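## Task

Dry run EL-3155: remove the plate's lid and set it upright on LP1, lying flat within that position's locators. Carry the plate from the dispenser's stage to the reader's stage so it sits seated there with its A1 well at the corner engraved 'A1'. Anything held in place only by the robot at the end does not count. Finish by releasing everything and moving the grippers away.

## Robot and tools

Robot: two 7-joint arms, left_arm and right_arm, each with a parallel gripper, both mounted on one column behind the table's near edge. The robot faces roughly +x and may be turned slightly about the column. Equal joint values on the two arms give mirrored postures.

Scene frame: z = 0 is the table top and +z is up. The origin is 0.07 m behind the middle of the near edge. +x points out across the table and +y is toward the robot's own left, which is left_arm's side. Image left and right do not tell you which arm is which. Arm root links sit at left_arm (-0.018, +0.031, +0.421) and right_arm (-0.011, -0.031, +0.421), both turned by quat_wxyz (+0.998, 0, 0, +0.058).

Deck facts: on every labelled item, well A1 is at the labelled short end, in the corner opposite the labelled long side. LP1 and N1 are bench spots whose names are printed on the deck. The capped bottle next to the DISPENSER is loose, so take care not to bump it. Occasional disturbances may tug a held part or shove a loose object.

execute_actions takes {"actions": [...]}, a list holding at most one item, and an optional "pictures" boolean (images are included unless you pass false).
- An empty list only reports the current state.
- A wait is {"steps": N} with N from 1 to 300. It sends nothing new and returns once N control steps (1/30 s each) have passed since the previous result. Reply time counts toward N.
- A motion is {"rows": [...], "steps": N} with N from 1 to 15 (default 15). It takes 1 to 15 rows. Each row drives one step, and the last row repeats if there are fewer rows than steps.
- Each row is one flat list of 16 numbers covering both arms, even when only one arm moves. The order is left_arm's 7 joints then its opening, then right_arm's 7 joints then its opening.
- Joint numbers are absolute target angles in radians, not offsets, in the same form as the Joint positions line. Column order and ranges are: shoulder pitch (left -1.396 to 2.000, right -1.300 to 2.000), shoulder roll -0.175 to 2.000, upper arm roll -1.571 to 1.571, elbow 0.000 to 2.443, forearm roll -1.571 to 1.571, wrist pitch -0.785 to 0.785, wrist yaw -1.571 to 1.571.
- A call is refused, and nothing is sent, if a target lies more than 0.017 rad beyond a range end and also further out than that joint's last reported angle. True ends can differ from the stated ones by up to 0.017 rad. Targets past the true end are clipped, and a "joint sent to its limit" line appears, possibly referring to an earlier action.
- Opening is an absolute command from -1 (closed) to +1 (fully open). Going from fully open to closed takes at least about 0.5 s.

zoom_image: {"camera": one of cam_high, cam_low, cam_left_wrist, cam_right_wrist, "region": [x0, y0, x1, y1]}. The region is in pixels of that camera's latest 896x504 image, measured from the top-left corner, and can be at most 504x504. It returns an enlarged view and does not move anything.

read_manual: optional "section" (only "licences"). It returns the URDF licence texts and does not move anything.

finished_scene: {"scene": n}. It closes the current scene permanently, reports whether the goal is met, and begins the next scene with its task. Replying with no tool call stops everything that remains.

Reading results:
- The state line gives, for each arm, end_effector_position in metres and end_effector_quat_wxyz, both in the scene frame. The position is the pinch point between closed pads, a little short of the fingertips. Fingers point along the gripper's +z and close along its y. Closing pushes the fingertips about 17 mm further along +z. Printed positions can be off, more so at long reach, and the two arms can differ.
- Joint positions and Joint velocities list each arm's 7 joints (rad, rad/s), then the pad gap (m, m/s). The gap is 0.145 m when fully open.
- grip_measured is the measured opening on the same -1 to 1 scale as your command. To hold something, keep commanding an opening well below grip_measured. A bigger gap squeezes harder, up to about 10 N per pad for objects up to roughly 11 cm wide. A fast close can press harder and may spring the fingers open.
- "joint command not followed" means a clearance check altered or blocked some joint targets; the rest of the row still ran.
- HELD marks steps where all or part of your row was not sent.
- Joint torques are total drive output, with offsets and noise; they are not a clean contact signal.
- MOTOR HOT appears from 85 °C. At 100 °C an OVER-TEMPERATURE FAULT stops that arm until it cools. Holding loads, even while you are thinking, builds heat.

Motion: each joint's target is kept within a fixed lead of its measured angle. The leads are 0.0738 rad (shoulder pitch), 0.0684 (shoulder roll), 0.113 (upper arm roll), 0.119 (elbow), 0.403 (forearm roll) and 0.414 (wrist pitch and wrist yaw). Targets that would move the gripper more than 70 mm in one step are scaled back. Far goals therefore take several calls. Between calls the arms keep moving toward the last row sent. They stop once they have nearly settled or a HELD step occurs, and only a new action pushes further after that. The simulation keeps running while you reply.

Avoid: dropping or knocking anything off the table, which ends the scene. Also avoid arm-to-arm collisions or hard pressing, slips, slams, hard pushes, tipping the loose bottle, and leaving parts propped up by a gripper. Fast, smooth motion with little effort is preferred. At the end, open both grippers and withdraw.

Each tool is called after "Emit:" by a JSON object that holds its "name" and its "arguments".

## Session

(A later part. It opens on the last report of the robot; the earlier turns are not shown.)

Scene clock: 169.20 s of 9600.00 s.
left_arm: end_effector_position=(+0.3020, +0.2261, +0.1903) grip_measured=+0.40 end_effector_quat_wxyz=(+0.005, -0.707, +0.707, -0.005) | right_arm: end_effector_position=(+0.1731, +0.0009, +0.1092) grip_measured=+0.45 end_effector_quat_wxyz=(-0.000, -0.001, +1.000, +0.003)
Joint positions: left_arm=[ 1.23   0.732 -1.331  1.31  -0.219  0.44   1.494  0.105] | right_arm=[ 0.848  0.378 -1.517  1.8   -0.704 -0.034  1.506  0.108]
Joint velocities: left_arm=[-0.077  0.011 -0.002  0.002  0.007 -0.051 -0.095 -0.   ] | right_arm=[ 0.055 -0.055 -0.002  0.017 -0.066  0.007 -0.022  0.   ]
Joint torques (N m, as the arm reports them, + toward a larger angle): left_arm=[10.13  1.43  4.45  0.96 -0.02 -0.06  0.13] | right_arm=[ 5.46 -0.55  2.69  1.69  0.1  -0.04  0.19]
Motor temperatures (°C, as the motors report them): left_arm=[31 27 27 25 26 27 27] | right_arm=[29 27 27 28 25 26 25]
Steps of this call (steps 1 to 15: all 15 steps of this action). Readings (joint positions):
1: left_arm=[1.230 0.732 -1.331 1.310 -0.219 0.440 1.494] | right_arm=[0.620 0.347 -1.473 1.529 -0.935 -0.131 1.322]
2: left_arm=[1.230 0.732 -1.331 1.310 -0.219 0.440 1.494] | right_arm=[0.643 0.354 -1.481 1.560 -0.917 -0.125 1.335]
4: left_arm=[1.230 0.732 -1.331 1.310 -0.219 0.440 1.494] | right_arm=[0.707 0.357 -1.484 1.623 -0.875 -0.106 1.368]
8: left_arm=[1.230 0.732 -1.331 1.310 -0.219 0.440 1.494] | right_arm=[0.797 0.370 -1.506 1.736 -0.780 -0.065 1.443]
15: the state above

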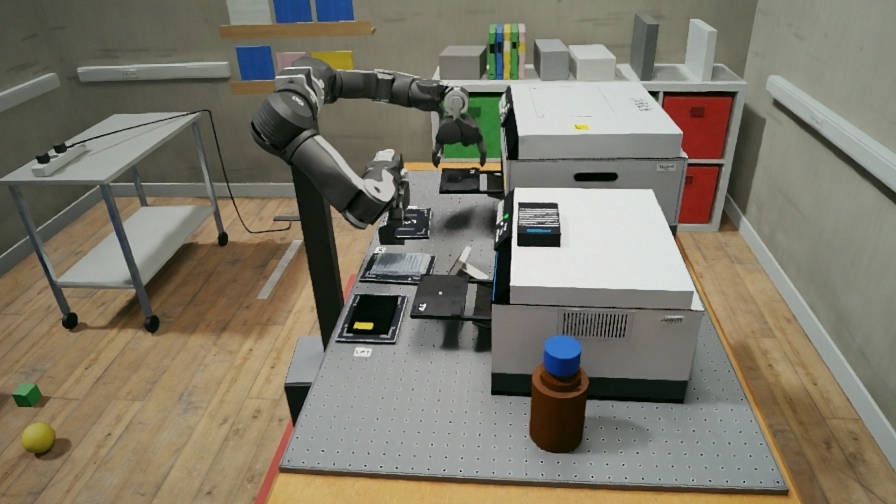

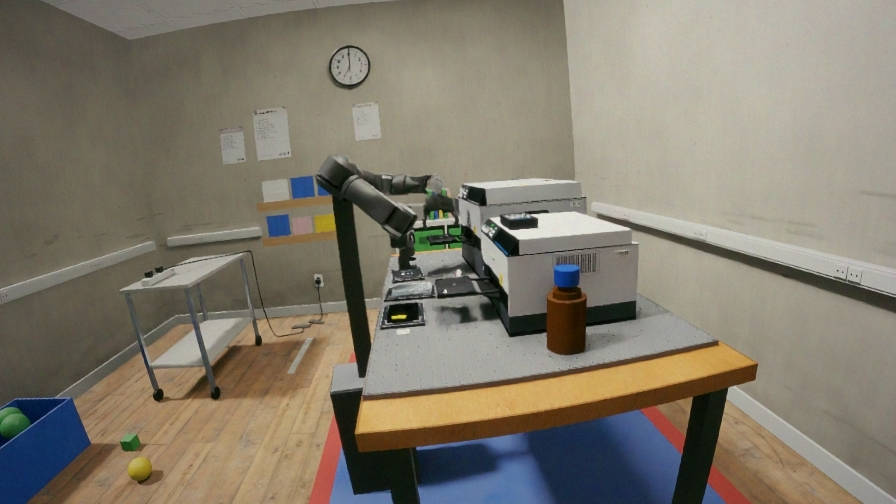

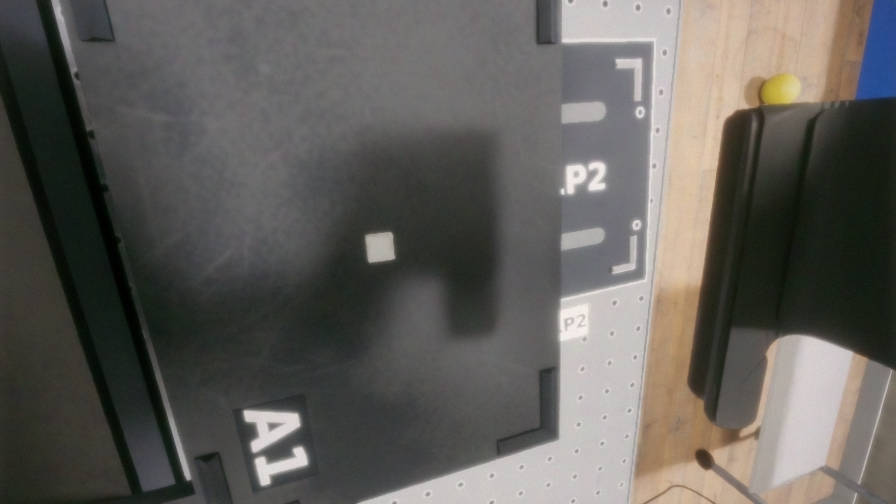

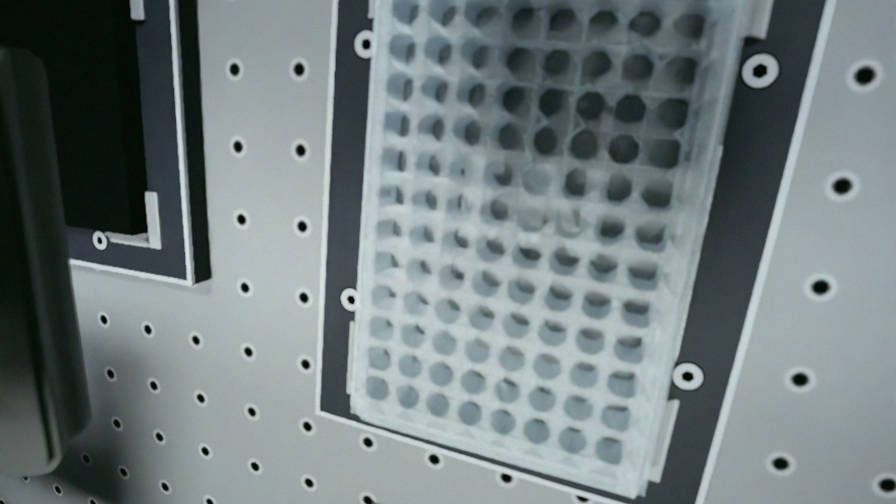

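Emit:
{"name": "execute_actions", "arguments": {"actions": [{"rows":[[1.23,0.732,-1.333,1.309,-0.22,0.437,1.5,0.4,0.875,0.428,-1.511,1.808,-0.667,-0.017,1.502,0.45],[1.23,0.732,-1.333,1.309,-0.22,0.437,1.5,0.4,0.9,0.478,-1.504,1.817,-0.632,-0.004,1.492,0.45],[1.23,0.732,-1.333,1.309,-0.22,0.437,1.5,0.4,0.925,0.528,-1.497,1.825,-0.596,0.01,1.482,0.45],[1.23,0.732,-1.333,1.309,-0.22,0.437,1.5,0.4,0.95,0.578,-1.49,1.834,-0.561,0.023,1.472,0.45],[1.23,0.732,-1.333,1.309,-0.22,0.437,1.5,0.4,0.975,0.628,-1.483,1.843,-0.526,0.036,1.462,0.45],[1.232,0.704,-1.354,1.356,-0.226,0.436,1.502,0.4,1.0,0.678,-1.476,1.852,-0.49,0.05,1.452,0.45],[1.234,0.677,-1.374,1.403,-0.232,0.435,1.504,0.4,1.025,0.728,-1.469,1.86,-0.455,0.063,1.442,0.45],[1.236,0.649,-1.395,1.45,-0.239,0.434,1.506,0.4,1.05,0.778,-1.462,1.869,-0.42,0.076,1.432,0.45],[1.238,0.622,-1.416,1.497,-0.245,0.432,1.508,0.4,1.043,0.818,-1.424,1.812,-0.384,0.136,1.426,0.45],[1.24,0.594,-1.436,1.544,-0.251,0.431,1.51,0.4,1.036,0.858,-1.387,1.755,-0.349,0.195,1.42,0.45],[1.242,0.566,-1.457,1.591,-0.258,0.43,1.511,0.45,1.029,0.897,-1.349,1.699,-0.313,0.255,1.414,0.45],[1.244,0.539,-1.478,1.638,-0.264,0.428,1.513,0.45,1.022,0.937,-1.312,1.642,-0.278,0.315,1.408,0.45],[1.246,0.511,-1.499,1.685,-0.27,0.427,1.515,0.45,1.015,0.977,-1.274,1.585,-0.242,0.375,1.402,0.45],[1.248,0.484,-1.519,1.732,-0.276,0.426,1.517,0.45,1.008,1.016,-1.237,1.529,-0.207,0.434,1.396,0.45],[1.25,0.456,-1.54,1.78,-0.283,0.425,1.518,0.45,1.0,1.056,-1.199,1.472,-0.171,0.494,1.39,0.45]],"steps":15}], "pictures": false}}

Emit:
{"name": "execute_actions", "arguments": {"actions": [{"rows":[[1.21,0.424,-1.538,1.764,-0.327,0.354,1.521,0.45,1.0,1.056,-1.199,1.472,-0.171,0.494,1.39,0.45],[1.17,0.392,-1.536,1.748,-0.37,0.284,1.525,0.45,1.0,1.056,-1.199,1.472,-0.171,0.494,1.39,0.45],[1.13,0.36,-1.534,1.733,-0.414,0.213,1.528,0.45,1.0,1.056,-1.199,1.472,-0.171,0.494,1.39,0.45],[1.09,0.328,-1.532,1.717,-0.458,0.142,1.532,0.45,1.0,1.056,-1.199,1.472,-0.171,0.494,1.39,0.45],[1.05,0.296,-1.53,1.701,-0.502,0.071,1.535,0.45,1.0,1.056,-1.199,1.472,-0.171,0.494,1.39,0.45],[1.01,0.264,-1.528,1.685,-0.545,0,1.538,0.45,1.0,1.056,-1.199,1.472,-0.171,0.494,1.39,0.45],[0.97,0.232,-1.526,1.669,-0.589,-0.07,1.542,0.45,1.0,1.056,-1.199,1.472,-0.171,0.494,1.39,0.45],[0.93,0.2,-1.524,1.654,-0.633,-0.141,1.545,0.45,1.0,1.056,-1.199,1.472,-0.171,0.494,1.39,0.45],[0.89,0.168,-1.522,1.638,-0.677,-0.211,1.549,0.45,1.0,1.056,-1.199,1.472,-0.171,0.494,1.39,0.45],[0.85,0.136,-1.52,1.622,-0.72,-0.282,1.552,0.45,1.0,1.056,-1.199,1.472,-0.171,0.494,1.39,0.45]],"steps":15}]}}

Scene clock: 181.47 s of 9600.00 s.
left_arm: end_effector_position=(+0.2235, +0.0714, +0.1848) grip_measured=+0.45 end_effector_quat_wxyz=(-0.001, -0.394, +0.919, -0.003) | right_arm: end_effector_position=(+0.3036, -0.2326, +0.1634) grip_measured=+0.45 end_effector_quat_wxyz=(+0.011, +0.674, +0.738, -0.007)
Joint positions: left_arm=[ 1.25   0.464 -1.533  1.769 -0.277  0.43   1.512  0.108] | right_arm=[ 1.001  1.051 -1.207  1.479 -0.215  0.421  1.401  0.108]
Joint velocities: left_arm=[ 0.033 -1.044 -0.481  1.389  0.007 -0.037  0.051  0.   ] | right_arm=[-0.011  0.934  0.828 -1.443  0.579  1.414 -0.242 -0.   ]
Joint torques (N m, as the arm reports them, + toward a larger angle): left_arm=[ 8.88  1.06  4.5   0.83 -0.2  -0.05  0.07] | right_arm=[ 5.8   1.29  3.36  2.11  0.31 -0.08  0.12]
Motor temperatures (°C, as the motors report them): left_arm=[31 27 27 25 26 27 27] | right_arm=[29 27 27 28 25 26 24]
Steps of this call (steps 1 to 15: the robot went on to your last target; steps 16 to 90: nothing new was sent; then 8.77 s passed at rest; steps 91 to 105: all 15 steps of this action). Readings (joint positions):
91: left_arm=[1.230 0.732 -1.331 1.310 -0.219 0.440 1.494] | right_arm=[0.858 0.399 -1.517 1.809 -0.684 -0.027 1.501]
92: left_arm=[1.230 0.732 -1.331 1.310 -0.219 0.440 1.494] | right_arm=[0.884 0.449 -1.516 1.823 -0.655 -0.018 1.496]
94: left_arm=[1.230 0.732 -1.331 1.310 -0.219 0.440 1.494] | right_arm=[0.949 0.579 -1.494 1.828 -0.599 0.005 1.484]
98: left_arm=[1.239 0.671 -1.386 1.433 -0.242 0.439 1.499] | right_arm=[1.043 0.772 -1.470 1.868 -0.463 0.057 1.449]
105: the state above

Scene clock: 181.97 s of 9600.00 s.
left_arm: end_effector_position=(+0.1768, -0.0098, +0.1107) grip_measured=+0.45 end_effector_quat_wxyz=(+0.003, +0.030, +1.000, -0.002) | right_arm: end_effector_position=(+0.3030, -0.2310, +0.1647) grip_measured=+0.45 end_effector_quat_wxyz=(-0.001, +0.706, +0.708, -0.000)
Joint positions: left_arm=[ 0.856  0.14  -1.517  1.623 -0.719 -0.276  1.548  0.108] | right_arm=[ 1.     1.055 -1.198  1.472 -0.172  0.491  1.394  0.108]
Joint velocities: left_arm=[ 0.033 -0.099  0.007 -0.017 -0.066 -0.095 -0.051 -0.   ] | right_arm=[-0.055 -0.099 -0.002 -0.027  0.051  0.022  0.066 -0.   ]
Joint torques (N m, as the arm reports them, + toward a larger angle): left_arm=[ 5.49 -1.92  3.55  2.61  0.13 -0.08  0.06] | right_arm=[ 5.66  2.74  3.49  0.81  0.08 -0.04 -0.09]
Motor temperatures (°C, as the motors report them): left_arm=[31 27 27 25 26 27 27] | right_arm=[29 27 27 28 25 26 24]
Steps of this call (steps 1 to 15: all 15 steps of this action). Readings (joint positions):
1: left_arm=[1.228 0.418 -1.532 1.783 -0.293 0.398 1.518] | right_arm=[1.003 1.083 -1.194 1.453 -0.205 0.456 1.394]
2: left_arm=[1.184 0.375 -1.528 1.760 -0.325 0.349 1.519] | right_arm=[1.004 1.091 -1.194 1.454 -0.199 0.474 1.394]
4: left_arm=[1.089 0.334 -1.531 1.718 -0.408 0.224 1.523] | right_arm=[1.001 1.051 -1.196 1.470 -0.182 0.487 1.394]
8: left_arm=[0.936 0.196 -1.523 1.658 -0.583 -0.054 1.537] | right_arm=[1.000 1.059 -1.198 1.471 -0.170 0.491 1.394]
15: the state above

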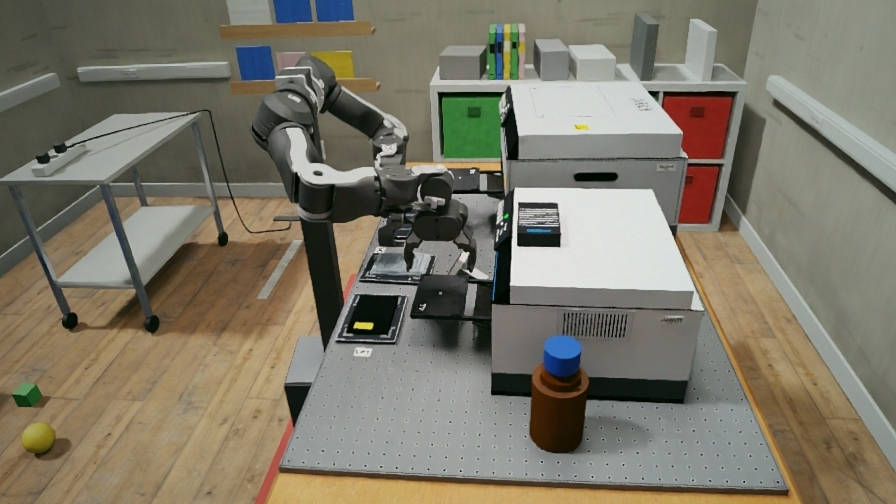

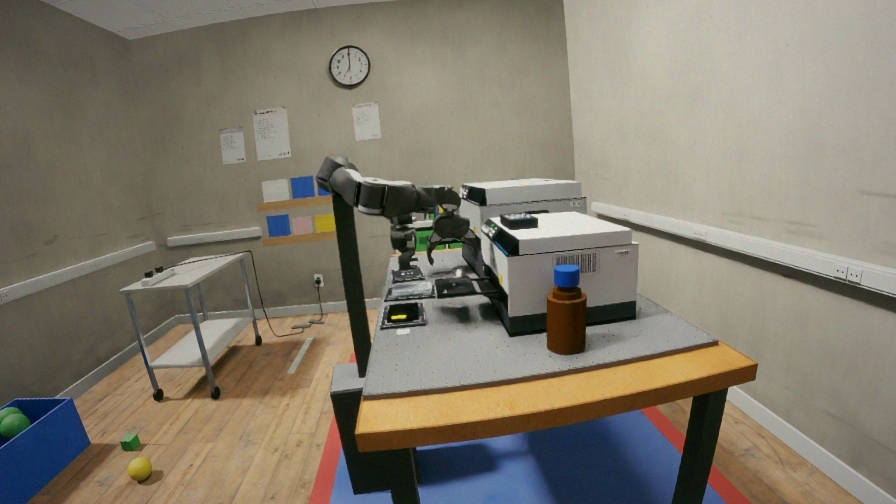

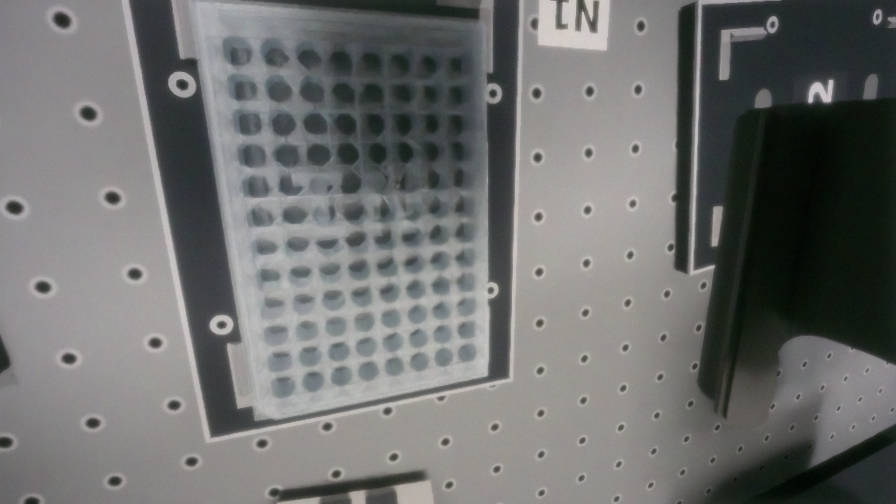

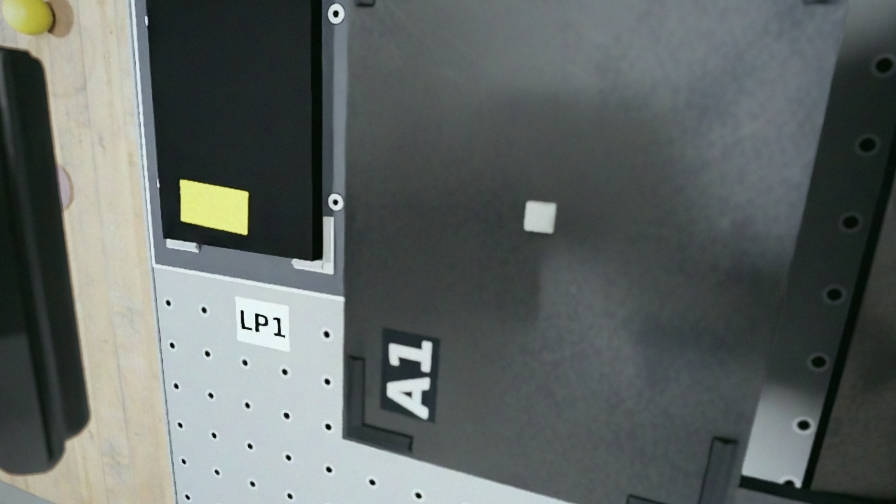

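Emit:
{"name": "execute_actions", "arguments": {"actions": [{"rows":[[0.84,0.134,-1.518,1.61,-0.733,-0.289,1.543,0.45,0.95,1.072,-1.16,1.515,-0.18,0.513,1.388,0.45],[0.83,0.132,-1.516,1.597,-0.746,-0.296,1.534,0.45,0.9,1.089,-1.121,1.558,-0.188,0.532,1.386,0.45],[0.82,0.13,-1.514,1.585,-0.759,-0.303,1.525,0.45,0.85,1.105,-1.083,1.6,-0.197,0.551,1.384,0.45],[0.81,0.127,-1.512,1.572,-0.772,-0.31,1.516,0.45,0.8,1.122,-1.044,1.643,-0.206,0.57,1.382,0.45],[0.8,0.125,-1.51,1.56,-0.785,-0.317,1.507,0.45,0.75,1.138,-1.005,1.686,-0.215,0.589,1.38,0.45],[0.79,0.123,-1.508,1.548,-0.798,-0.324,1.498,0.45,0.7,1.154,-0.966,1.729,-0.223,0.608,1.378,0.45],[0.78,0.121,-1.506,1.535,-0.811,-0.331,1.49,0.45,0.65,1.171,-0.927,1.772,-0.232,0.627,1.376,0.45],[0.77,0.118,-1.504,1.523,-0.824,-0.338,1.481,0.45,0.6,1.187,-0.889,1.814,-0.241,0.646,1.374,0.45],[0.76,0.116,-1.502,1.51,-0.837,-0.345,1.472,0.45,0.55,1.204,-0.85,1.857,-0.25,0.665,1.372,0.45],[0.75,0.114,-1.5,1.498,-0.851,-0.352,1.463,0.45,0.5,1.22,-0.811,1.9,-0.258,0.684,1.369,0.45]],"steps":15}]}}

Scene clock: 185.90 s of 9600.00 s.
left_arm: end_effector_position=(+0.1775, -0.0121, +0.0777) grip_measured=+0.45 end_effector_quat_wxyz=(+0.002, +0.028, +1.000, -0.002) | right_arm: end_effector_position=(+0.2256, -0.2182, +0.1563) grip_measured=+0.45 end_effector_quat_wxyz=(-0.004, +0.706, +0.708, -0.003)
Joint positions: left_arm=[ 0.749  0.115 -1.503  1.498 -0.849 -0.348  1.469  0.108] | right_arm=[ 0.499  1.219 -0.814  1.9   -0.256  0.68   1.373  0.108]
Joint velocities: left_arm=[ 0.033  0.033 -0.007 -0.007 -0.037 -0.007  0.095 -0.   ] | right_arm=[ 0.033 -0.033 -0.012 -0.002  0.037 -0.037 -0.037 -0.   ]
Joint torques (N m, as the arm reports them, + toward a larger angle): left_arm=[ 6.82 -1.51  4.32  2.92 -0.07 -0.1  -0.2 ] | right_arm=[ 4.18  4.5   4.06  0.97  0.05 -0.05 -0.08]
Motor temperatures (°C, as the motors report them): left_arm=[31 28 27 25 26 27 27] | right_arm=[29 27 27 28 25 26 24]
Steps of this call (steps 1 to 15: the robot went on to your last target; steps 16 to 90: nothing new was sent; then 0.43 s passed at rest; steps 91 to 105: all 15 steps of this action). Readings (joint positions):
91: left_arm=[0.849 0.134 -1.517 1.617 -0.725 -0.282 1.548] | right_arm=[0.962 1.065 -1.159 1.500 -0.179 0.500 1.388]
92: left_arm=[0.838 0.132 -1.516 1.603 -0.734 -0.287 1.544] | right_arm=[0.906 1.086 -1.120 1.552 -0.183 0.513 1.385]
94: left_arm=[0.812 0.129 -1.515 1.576 -0.757 -0.299 1.531] | right_arm=[0.794 1.118 -1.057 1.636 -0.196 0.546 1.384]
98: left_arm=[0.775 0.119 -1.506 1.527 -0.808 -0.327 1.497] | right_arm=[0.602 1.185 -0.893 1.809 -0.229 0.620 1.377]
105: the state above

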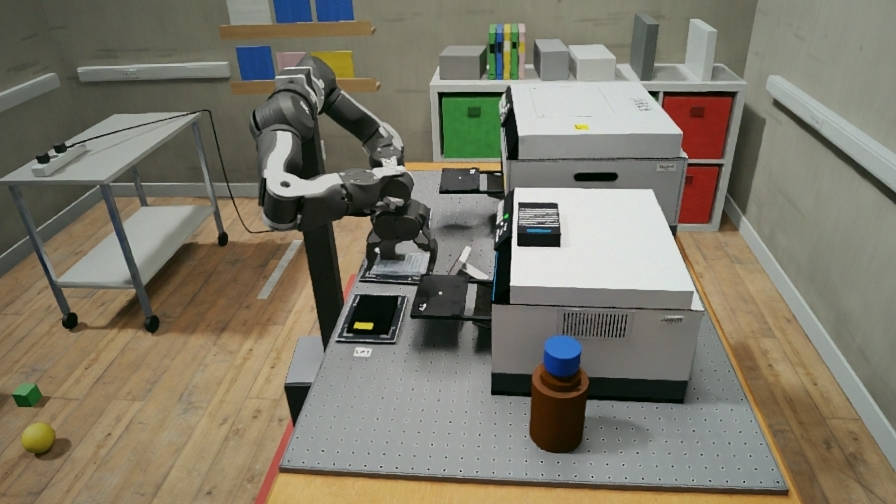

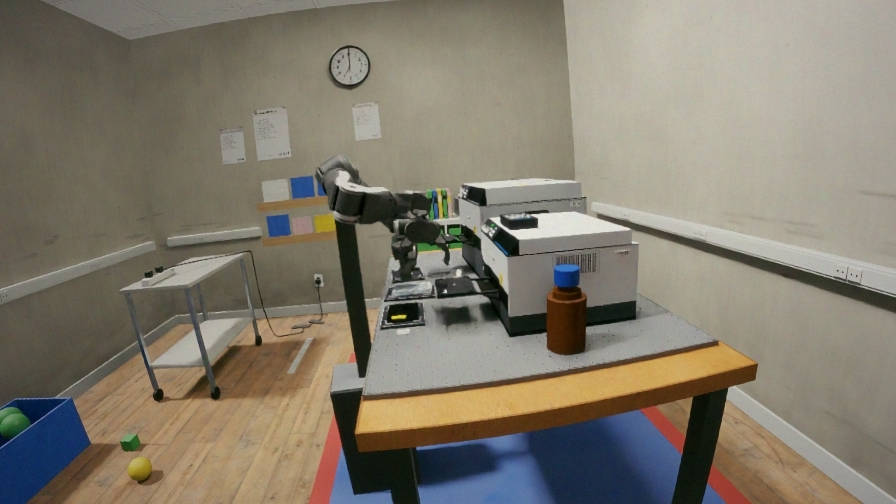

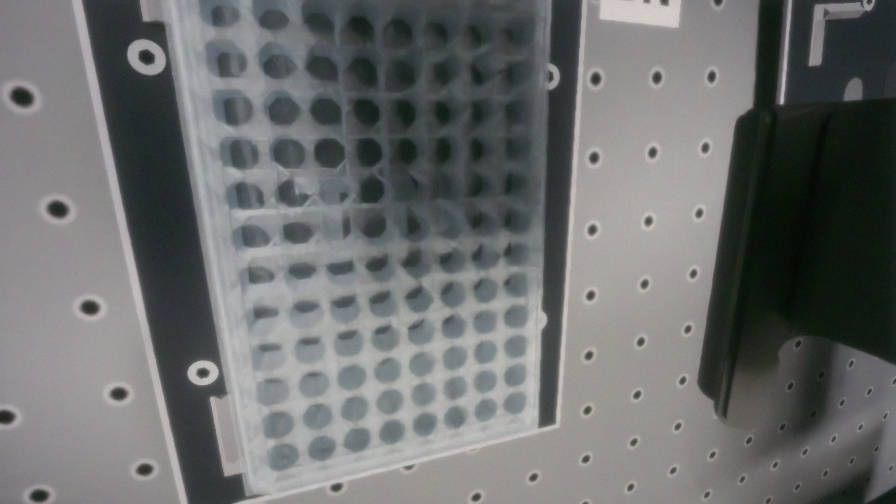

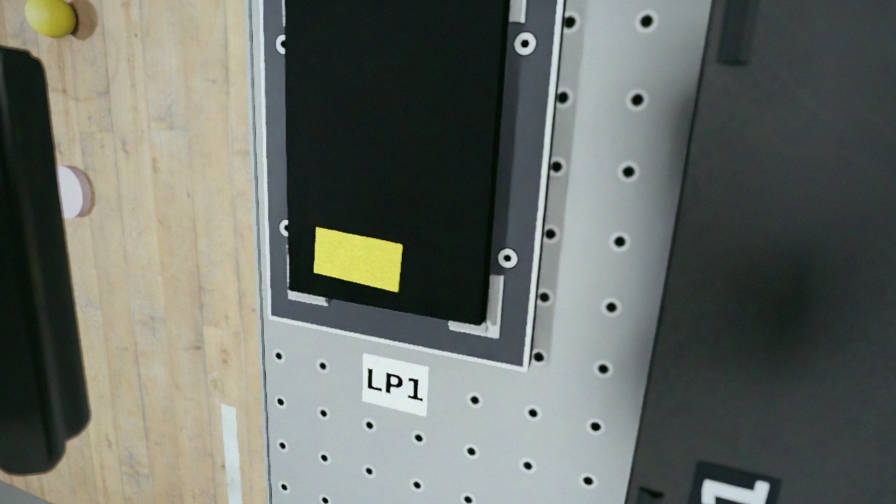

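Emit:
{"name": "execute_actions", "arguments": {"actions": [{"rows":[[0.735,0.112,-1.496,1.477,-0.873,-0.364,1.447,0.45,0.45,1.218,-0.773,1.92,-0.272,0.689,1.369,0.45],[0.719,0.109,-1.493,1.455,-0.895,-0.376,1.432,0.45,0.4,1.215,-0.735,1.941,-0.286,0.693,1.369,0.45],[0.704,0.105,-1.489,1.434,-0.917,-0.388,1.416,0.45,0.35,1.213,-0.697,1.962,-0.3,0.698,1.368,0.45],[0.688,0.101,-1.486,1.412,-0.939,-0.4,1.4,0.45,0.3,1.211,-0.66,1.983,-0.315,0.703,1.368,0.45],[0.673,0.098,-1.482,1.391,-0.961,-0.412,1.385,0.45,0.25,1.209,-0.622,2.003,-0.329,0.708,1.367,0.45],[0.657,0.094,-1.478,1.37,-0.983,-0.425,1.369,0.45,0.2,1.206,-0.584,2.024,-0.343,0.712,1.367,0.45],[0.642,0.09,-1.475,1.348,-1.005,-0.437,1.353,0.45,0.15,1.204,-0.546,2.045,-0.357,0.717,1.366,0.45],[0.634,0.088,-1.473,1.338,-1.016,-0.443,1.345,0.45,0.1,1.202,-0.508,2.065,-0.372,0.722,1.366,0.45],[0.626,0.086,-1.471,1.327,-1.027,-0.449,1.337,0.45,0.05,1.199,-0.47,2.086,-0.386,0.726,1.366,0.45],[0.626,0.086,-1.471,1.327,-1.027,-0.449,1.337,0.45,0,1.197,-0.432,2.106,-0.4,0.731,1.365,0.45],[0.626,0.086,-1.471,1.327,-1.027,-0.449,1.337,0.45,-0.05,1.195,-0.395,2.127,-0.414,0.736,1.365,0.45],[0.626,0.086,-1.471,1.327,-1.027,-0.449,1.337,0.45,-0.1,1.193,-0.357,2.148,-0.429,0.74,1.365,0.45],[0.626,0.086,-1.471,1.327,-1.027,-0.449,1.337,0.45,-0.15,1.19,-0.319,2.168,-0.443,0.745,1.364,0.45],[0.626,0.086,-1.471,1.327,-1.027,-0.449,1.337,0.45,-0.2,1.188,-0.281,2.189,-0.457,0.75,1.364,0.45]],"steps":15}]}}

Scene clock: 190.27 s of 9600.00 s.
left_arm: end_effector_position=(+0.1755, -0.0087, +0.0350) grip_measured=+0.45 end_effector_quat_wxyz=(+0.000, +0.033, +0.999, +0.002) | right_arm: end_effector_position=(+0.1565, -0.2038, +0.1435) grip_measured=+0.45 end_effector_quat_wxyz=(-0.009, +0.692, +0.722, -0.002)
Joint positions: left_arm=[ 0.626  0.087 -1.474  1.328 -1.025 -0.446  1.344  0.108] | right_arm=[-0.206  1.187 -0.284  2.191 -0.444  0.744  1.365  0.108]
Joint velocities: left_arm=[ 0.033  0.011 -0.027  0.012 -0.037  0.007  0.022  0.   ] | right_arm=[ 0.143 -0.077  0.007  0.051 -0.066 -0.022 -0.022 -0.   ]
Joint torques (N m, as the arm reports them, + toward a larger angle): left_arm=[ 6.34 -1.84  3.73  2.91 -0.07 -0.09 -0.22] | right_arm=[ 3.41  4.21  3.03  1.13 -0.08  0.11  0.  ]
Motor temperatures (°C, as the motors report them): left_arm=[30 28 27 25 26 27 27] | right_arm=[29 27 27 28 25 26 24]
Steps of this call (steps 1 to 15: the robot went on to your last target; steps 16 to 90: nothing new was sent; then 0.87 s passed at rest; steps 91 to 105: all 15 steps of this action). Readings (joint positions):
91: left_arm=[0.744 0.111 -1.498 1.487 -0.858 -0.354 1.462] | right_arm=[0.456 1.218 -0.775 1.911 -0.265 0.683 1.370]
92: left_arm=[0.730 0.106 -1.491 1.463 -0.875 -0.363 1.451] | right_arm=[0.402 1.218 -0.736 1.933 -0.276 0.687 1.369]
94: left_arm=[0.692 0.102 -1.487 1.417 -0.915 -0.384 1.423] | right_arm=[0.298 1.210 -0.669 1.979 -0.298 0.694 1.368]
98: left_arm=[0.635 0.090 -1.478 1.340 -0.996 -0.429 1.366] | right_arm=[0.101 1.203 -0.513 2.060 -0.354 0.713 1.365]
105: the state above

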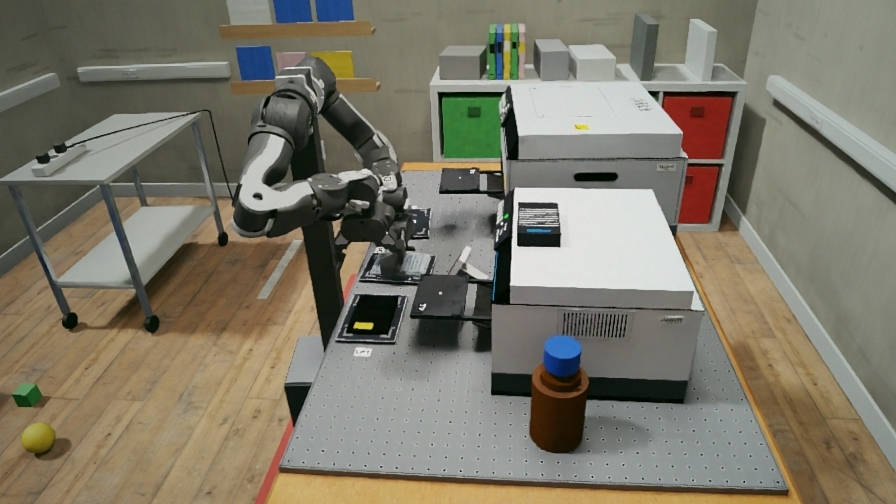

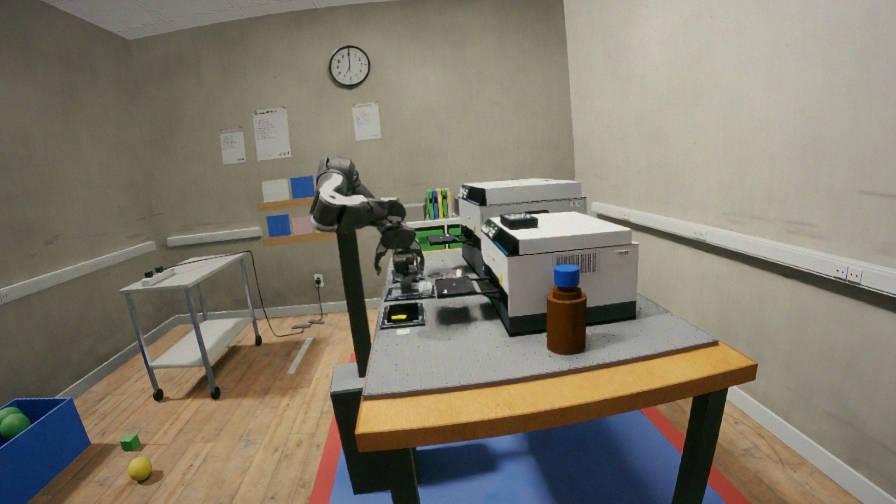

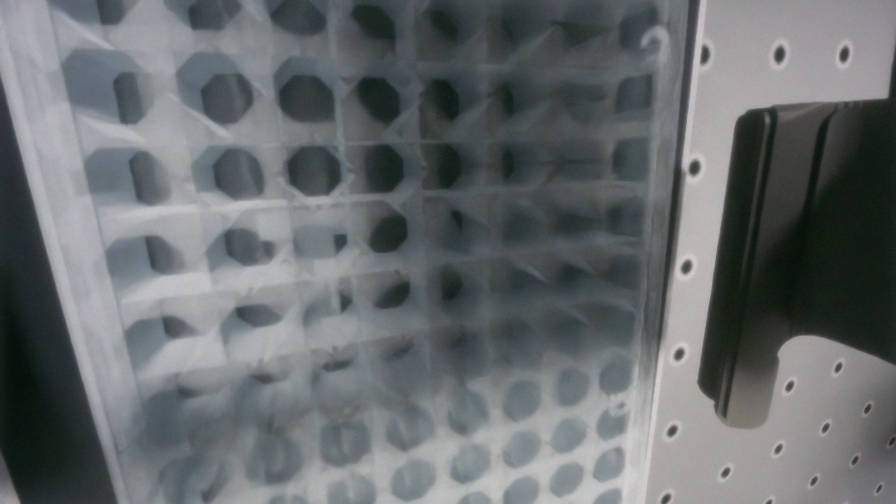

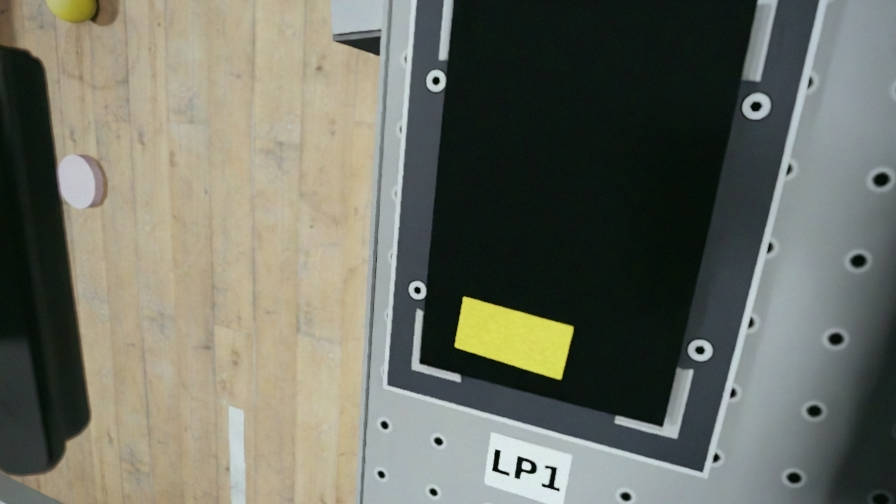

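Emit:
{"name": "execute_actions", "arguments": {"actions": [{"rows":[[0.621,0.084,-1.47,1.317,-1.036,-0.455,1.33,0.4,-0.2,1.188,-0.281,2.189,-0.457,0.75,1.364,0.45],[0.621,0.084,-1.47,1.317,-1.036,-0.455,1.33,0.4,-0.2,1.188,-0.281,2.189,-0.457,0.75,1.364,0.45],[0.616,0.082,-1.469,1.307,-1.045,-0.46,1.323,0.35,-0.2,1.188,-0.281,2.189,-0.457,0.75,1.364,0.45],[0.616,0.082,-1.469,1.307,-1.045,-0.46,1.323,0.35,-0.2,1.188,-0.281,2.189,-0.457,0.75,1.364,0.45],[0.611,0.08,-1.467,1.297,-1.054,-0.466,1.316,0.3,-0.2,1.188,-0.281,2.189,-0.457,0.75,1.364,0.45],[0.611,0.08,-1.467,1.297,-1.054,-0.466,1.316,0.3,-0.2,1.188,-0.281,2.189,-0.457,0.75,1.364,0.45],[0.611,0.08,-1.467,1.297,-1.054,-0.466,1.316,0.25,-0.2,1.188,-0.281,2.189,-0.457,0.75,1.364,0.45],[0.611,0.08,-1.467,1.297,-1.054,-0.466,1.316,0.2,-0.2,1.188,-0.281,2.189,-0.457,0.75,1.364,0.45]],"steps":15}]}}

Scene clock: 193.30 s of 9600.00 s.
left_arm: end_effector_position=(+0.1760, -0.0082, +0.0292) grip_measured=+0.20 end_effector_quat_wxyz=(+0.001, +0.036, +0.999, +0.003) | right_arm: end_effector_position=(+0.1595, -0.2052, +0.1442) grip_measured=+0.45 end_effector_quat_wxyz=(-0.001, +0.693, +0.721, +0.000)
Joint positions: left_arm=[ 0.613  0.08  -1.469  1.299 -1.053 -0.463  1.322  0.09 ] | right_arm=[-0.201  1.187 -0.284  2.19  -0.455  0.747  1.365  0.108]
Joint velocities: left_arm=[-0.055 -0.033 -0.012  0.002 -0.022  0.022 -0.037 -0.   ] | right_arm=[-0.011 -0.011 -0.007  0.002  0.007  0.037 -0.007  0.   ]
Joint torques (N m, as the arm reports them, + toward a larger angle): left_arm=[ 5.79 -1.67  3.71  2.72 -0.08 -0.08 -0.22] | right_arm=[ 1.97  4.4   3.07  1.5   0.04  0.   -0.01]
Motor temperatures (°C, as the motors report them): left_arm=[30 28 27 25 26 27 27] | right_arm=[29 28 27 28 25 26 24]
Steps of this call (steps 1 to 30: the robot went on to your last target; steps 31 to 76: nothing new was sent; steps 77 to 91: all 15 steps of this action). Readings (joint positions):
77: left_arm=[0.626 0.085 -1.473 1.323 -1.029 -0.449 1.340] | right_arm=[-0.201 1.187 -0.284 2.190 -0.455 0.747 1.365]
78: left_arm=[0.625 0.084 -1.473 1.319 -1.032 -0.450 1.338] | right_arm=[-0.201 1.187 -0.284 2.190 -0.455 0.747 1.365]
80: left_arm=[0.620 0.082 -1.471 1.309 -1.041 -0.455 1.331] | right_arm=[-0.201 1.187 -0.284 2.190 -0.455 0.747 1.365]
84: left_arm=[0.613 0.080 -1.469 1.299 -1.051 -0.462 1.323] | right_arm=[-0.201 1.187 -0.284 2.190 -0.455 0.747 1.365]
91: the state above

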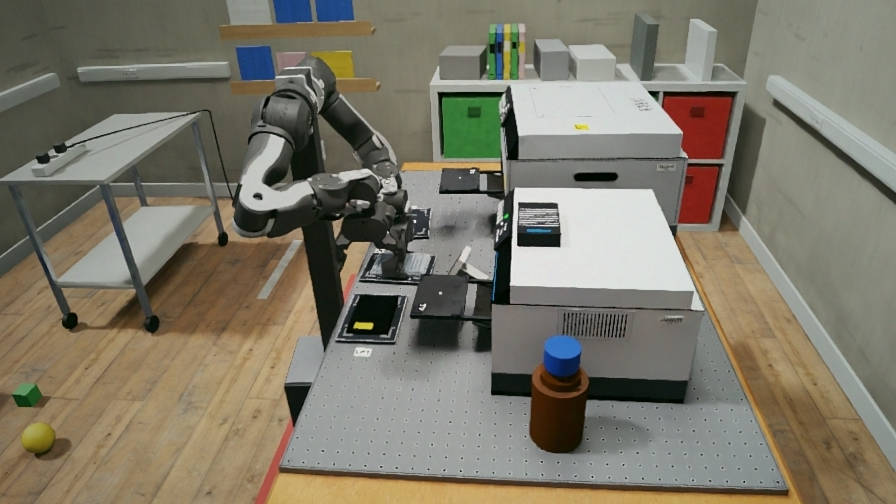

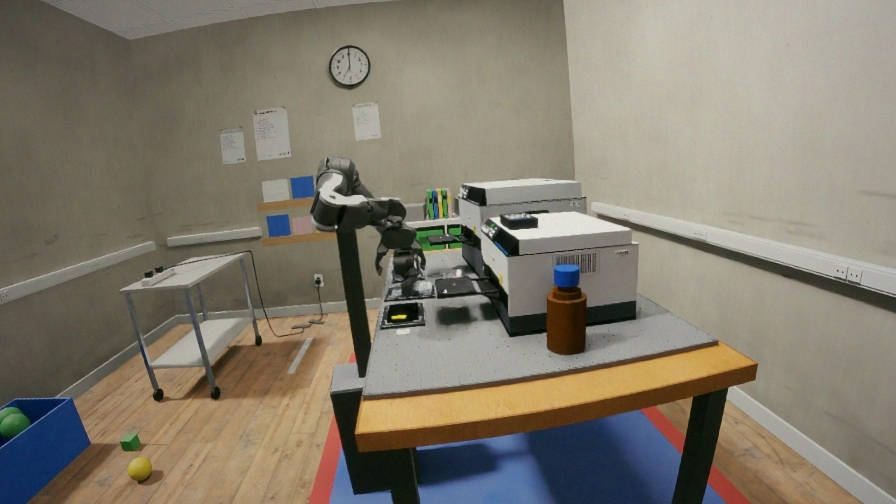

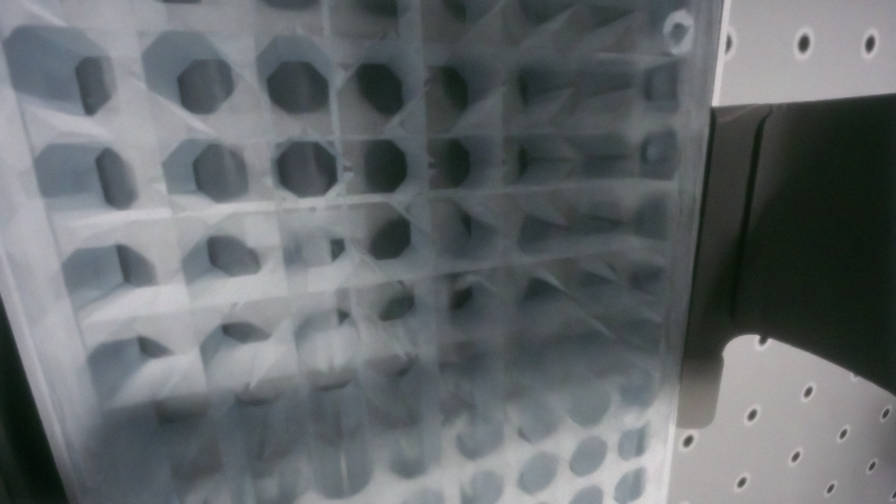

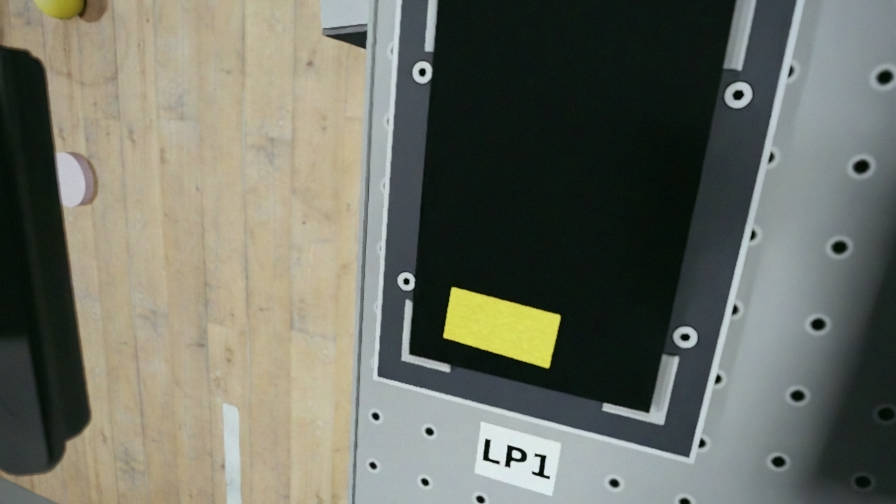

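Close.

Emit:
{"name": "execute_actions", "arguments": {"actions": [{"rows":[[0.611,0.08,-1.467,1.297,-1.054,-0.466,1.316,0.16,-0.2,1.188,-0.281,2.189,-0.457,0.75,1.364,0.45],[0.611,0.08,-1.467,1.297,-1.054,-0.466,1.316,0.12,-0.2,1.188,-0.281,2.189,-0.457,0.75,1.364,0.45],[0.611,0.08,-1.467,1.297,-1.054,-0.466,1.316,0.08,-0.2,1.188,-0.281,2.189,-0.457,0.75,1.364,0.45],[0.611,0.08,-1.467,1.297,-1.054,-0.466,1.316,0.04,-0.2,1.188,-0.281,2.189,-0.457,0.75,1.364,0.45],[0.611,0.08,-1.467,1.297,-1.054,-0.466,1.316,-0.05,-0.2,1.188,-0.281,2.189,-0.457,0.75,1.364,0.45],[0.611,0.08,-1.467,1.297,-1.054,-0.466,1.316,-0.2,-0.2,1.188,-0.281,2.189,-0.457,0.75,1.364,0.45],[0.611,0.08,-1.467,1.297,-1.054,-0.466,1.316,-0.4,-0.2,1.188,-0.281,2.189,-0.457,0.75,1.364,0.45],[0.611,0.08,-1.467,1.297,-1.054,-0.466,1.316,-0.6,-0.2,1.188,-0.281,2.189,-0.457,0.75,1.364,0.45],[0.611,0.08,-1.467,1.297,-1.054,-0.466,1.316,-0.8,-0.2,1.188,-0.281,2.189,-0.457,0.75,1.364,0.45]],"steps":14}]}}

Emit:
{"name": "zoom_image", "arguments": {"camera": "cam_high", "region": [340,220,460,300]}}

Scene clock: 197.10 s of 9600.00 s.
left_arm: end_effector_position=(+0.1763, -0.0077, +0.0291) grip_measured=+0.13 end_effector_quat_wxyz=(+0.002, +0.036, +0.999, +0.004) | right_arm: end_effector_position=(+0.1595, -0.2053, +0.1442) grip_measured=+0.45 end_effector_quat_wxyz=(-0.001, +0.693, +0.721, +0.000)
Joint positions: left_arm=[ 0.613  0.08  -1.469  1.299 -1.054 -0.463  1.323  0.085] | right_arm=[-0.201  1.187 -0.284  2.19  -0.455  0.747  1.365  0.108]
Joint velocities: left_arm=[-0.011  0.055 -0.012 -0.007 -0.037 -0.022  0.022  0.   ] | right_arm=[-0.011  0.077 -0.002  0.022  0.007 -0.007 -0.007 -0.   ]
Joint torques (N m, as the arm reports them, + toward a larger angle): left_arm=[ 5.84 -1.73  3.65  2.75  0.   -0.08 -0.22] | right_arm=[2.   4.34 2.98 1.48 0.01 0.02 0.04]
Motor temperatures (°C, as the motors report them): left_arm=[30 28 27 25 26 27 27] | right_arm=[29 28 27 28 25 26 24]
Steps of this call (steps 1 to 15: the robot went on to your last target; steps 16 to 90: nothing new was sent; then 0.33 s passed at rest; steps 91 to 104: all 14 steps of this action). Readings (joint positions):
91: left_arm=[0.613 0.080 -1.469 1.299 -1.053 -0.463 1.322] | right_arm=[-0.201 1.187 -0.284 2.190 -0.455 0.747 1.365]
92: left_arm=[0.613 0.080 -1.469 1.299 -1.054 -0.463 1.323] | right_arm=[-0.201 1.187 -0.284 2.190 -0.455 0.747 1.365]
94: left_arm=[0.613 0.080 -1.469 1.299 -1.054 -0.463 1.323] | right_arm=[-0.201 1.187 -0.284 2.190 -0.455 0.747 1.365]
98: left_arm=[0.613 0.080 -1.469 1.299 -1.054 -0.463 1.323] | right_arm=[-0.201 1.187 -0.284 2.190 -0.455 0.747 1.365]
104: the state above

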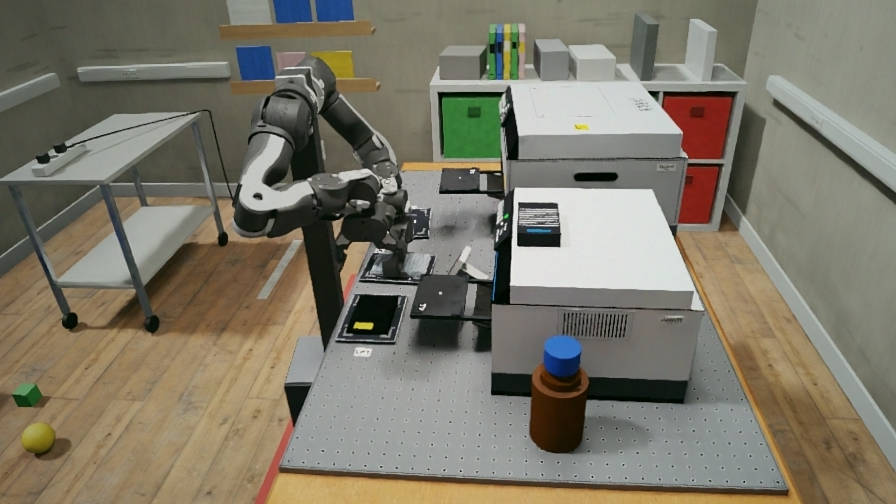

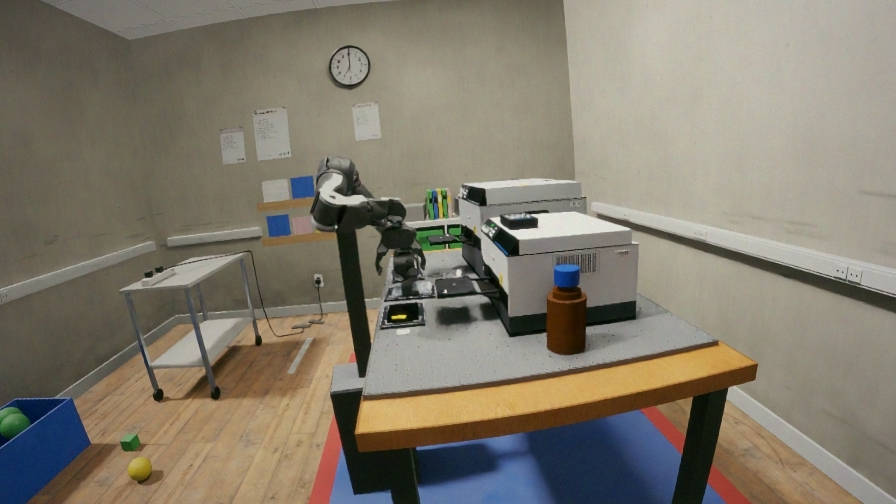

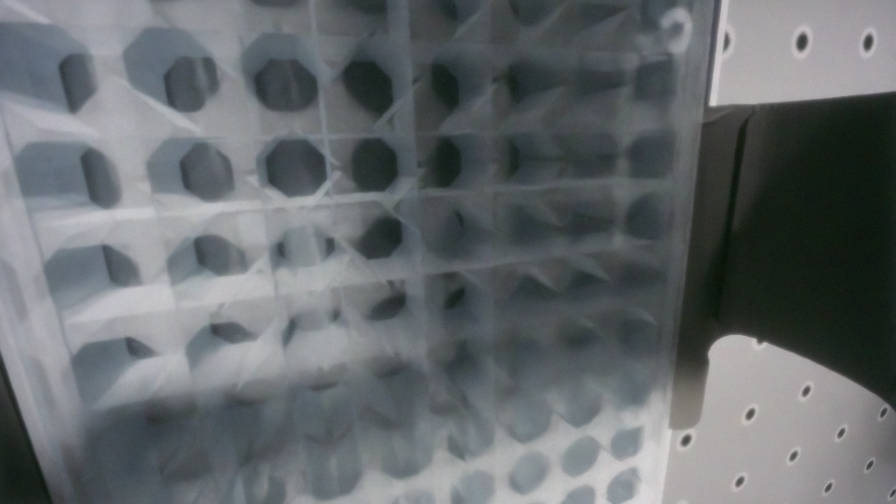

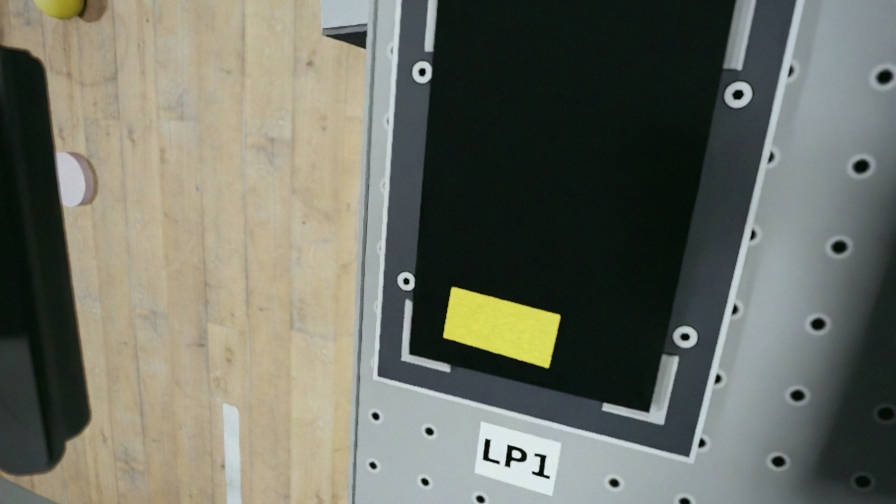

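Region (340, 220, 460, 300) of cam_high's 896x504 image, scaled by 4.200, with more detail than that image has.

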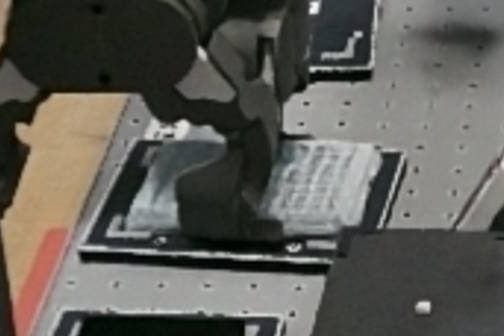

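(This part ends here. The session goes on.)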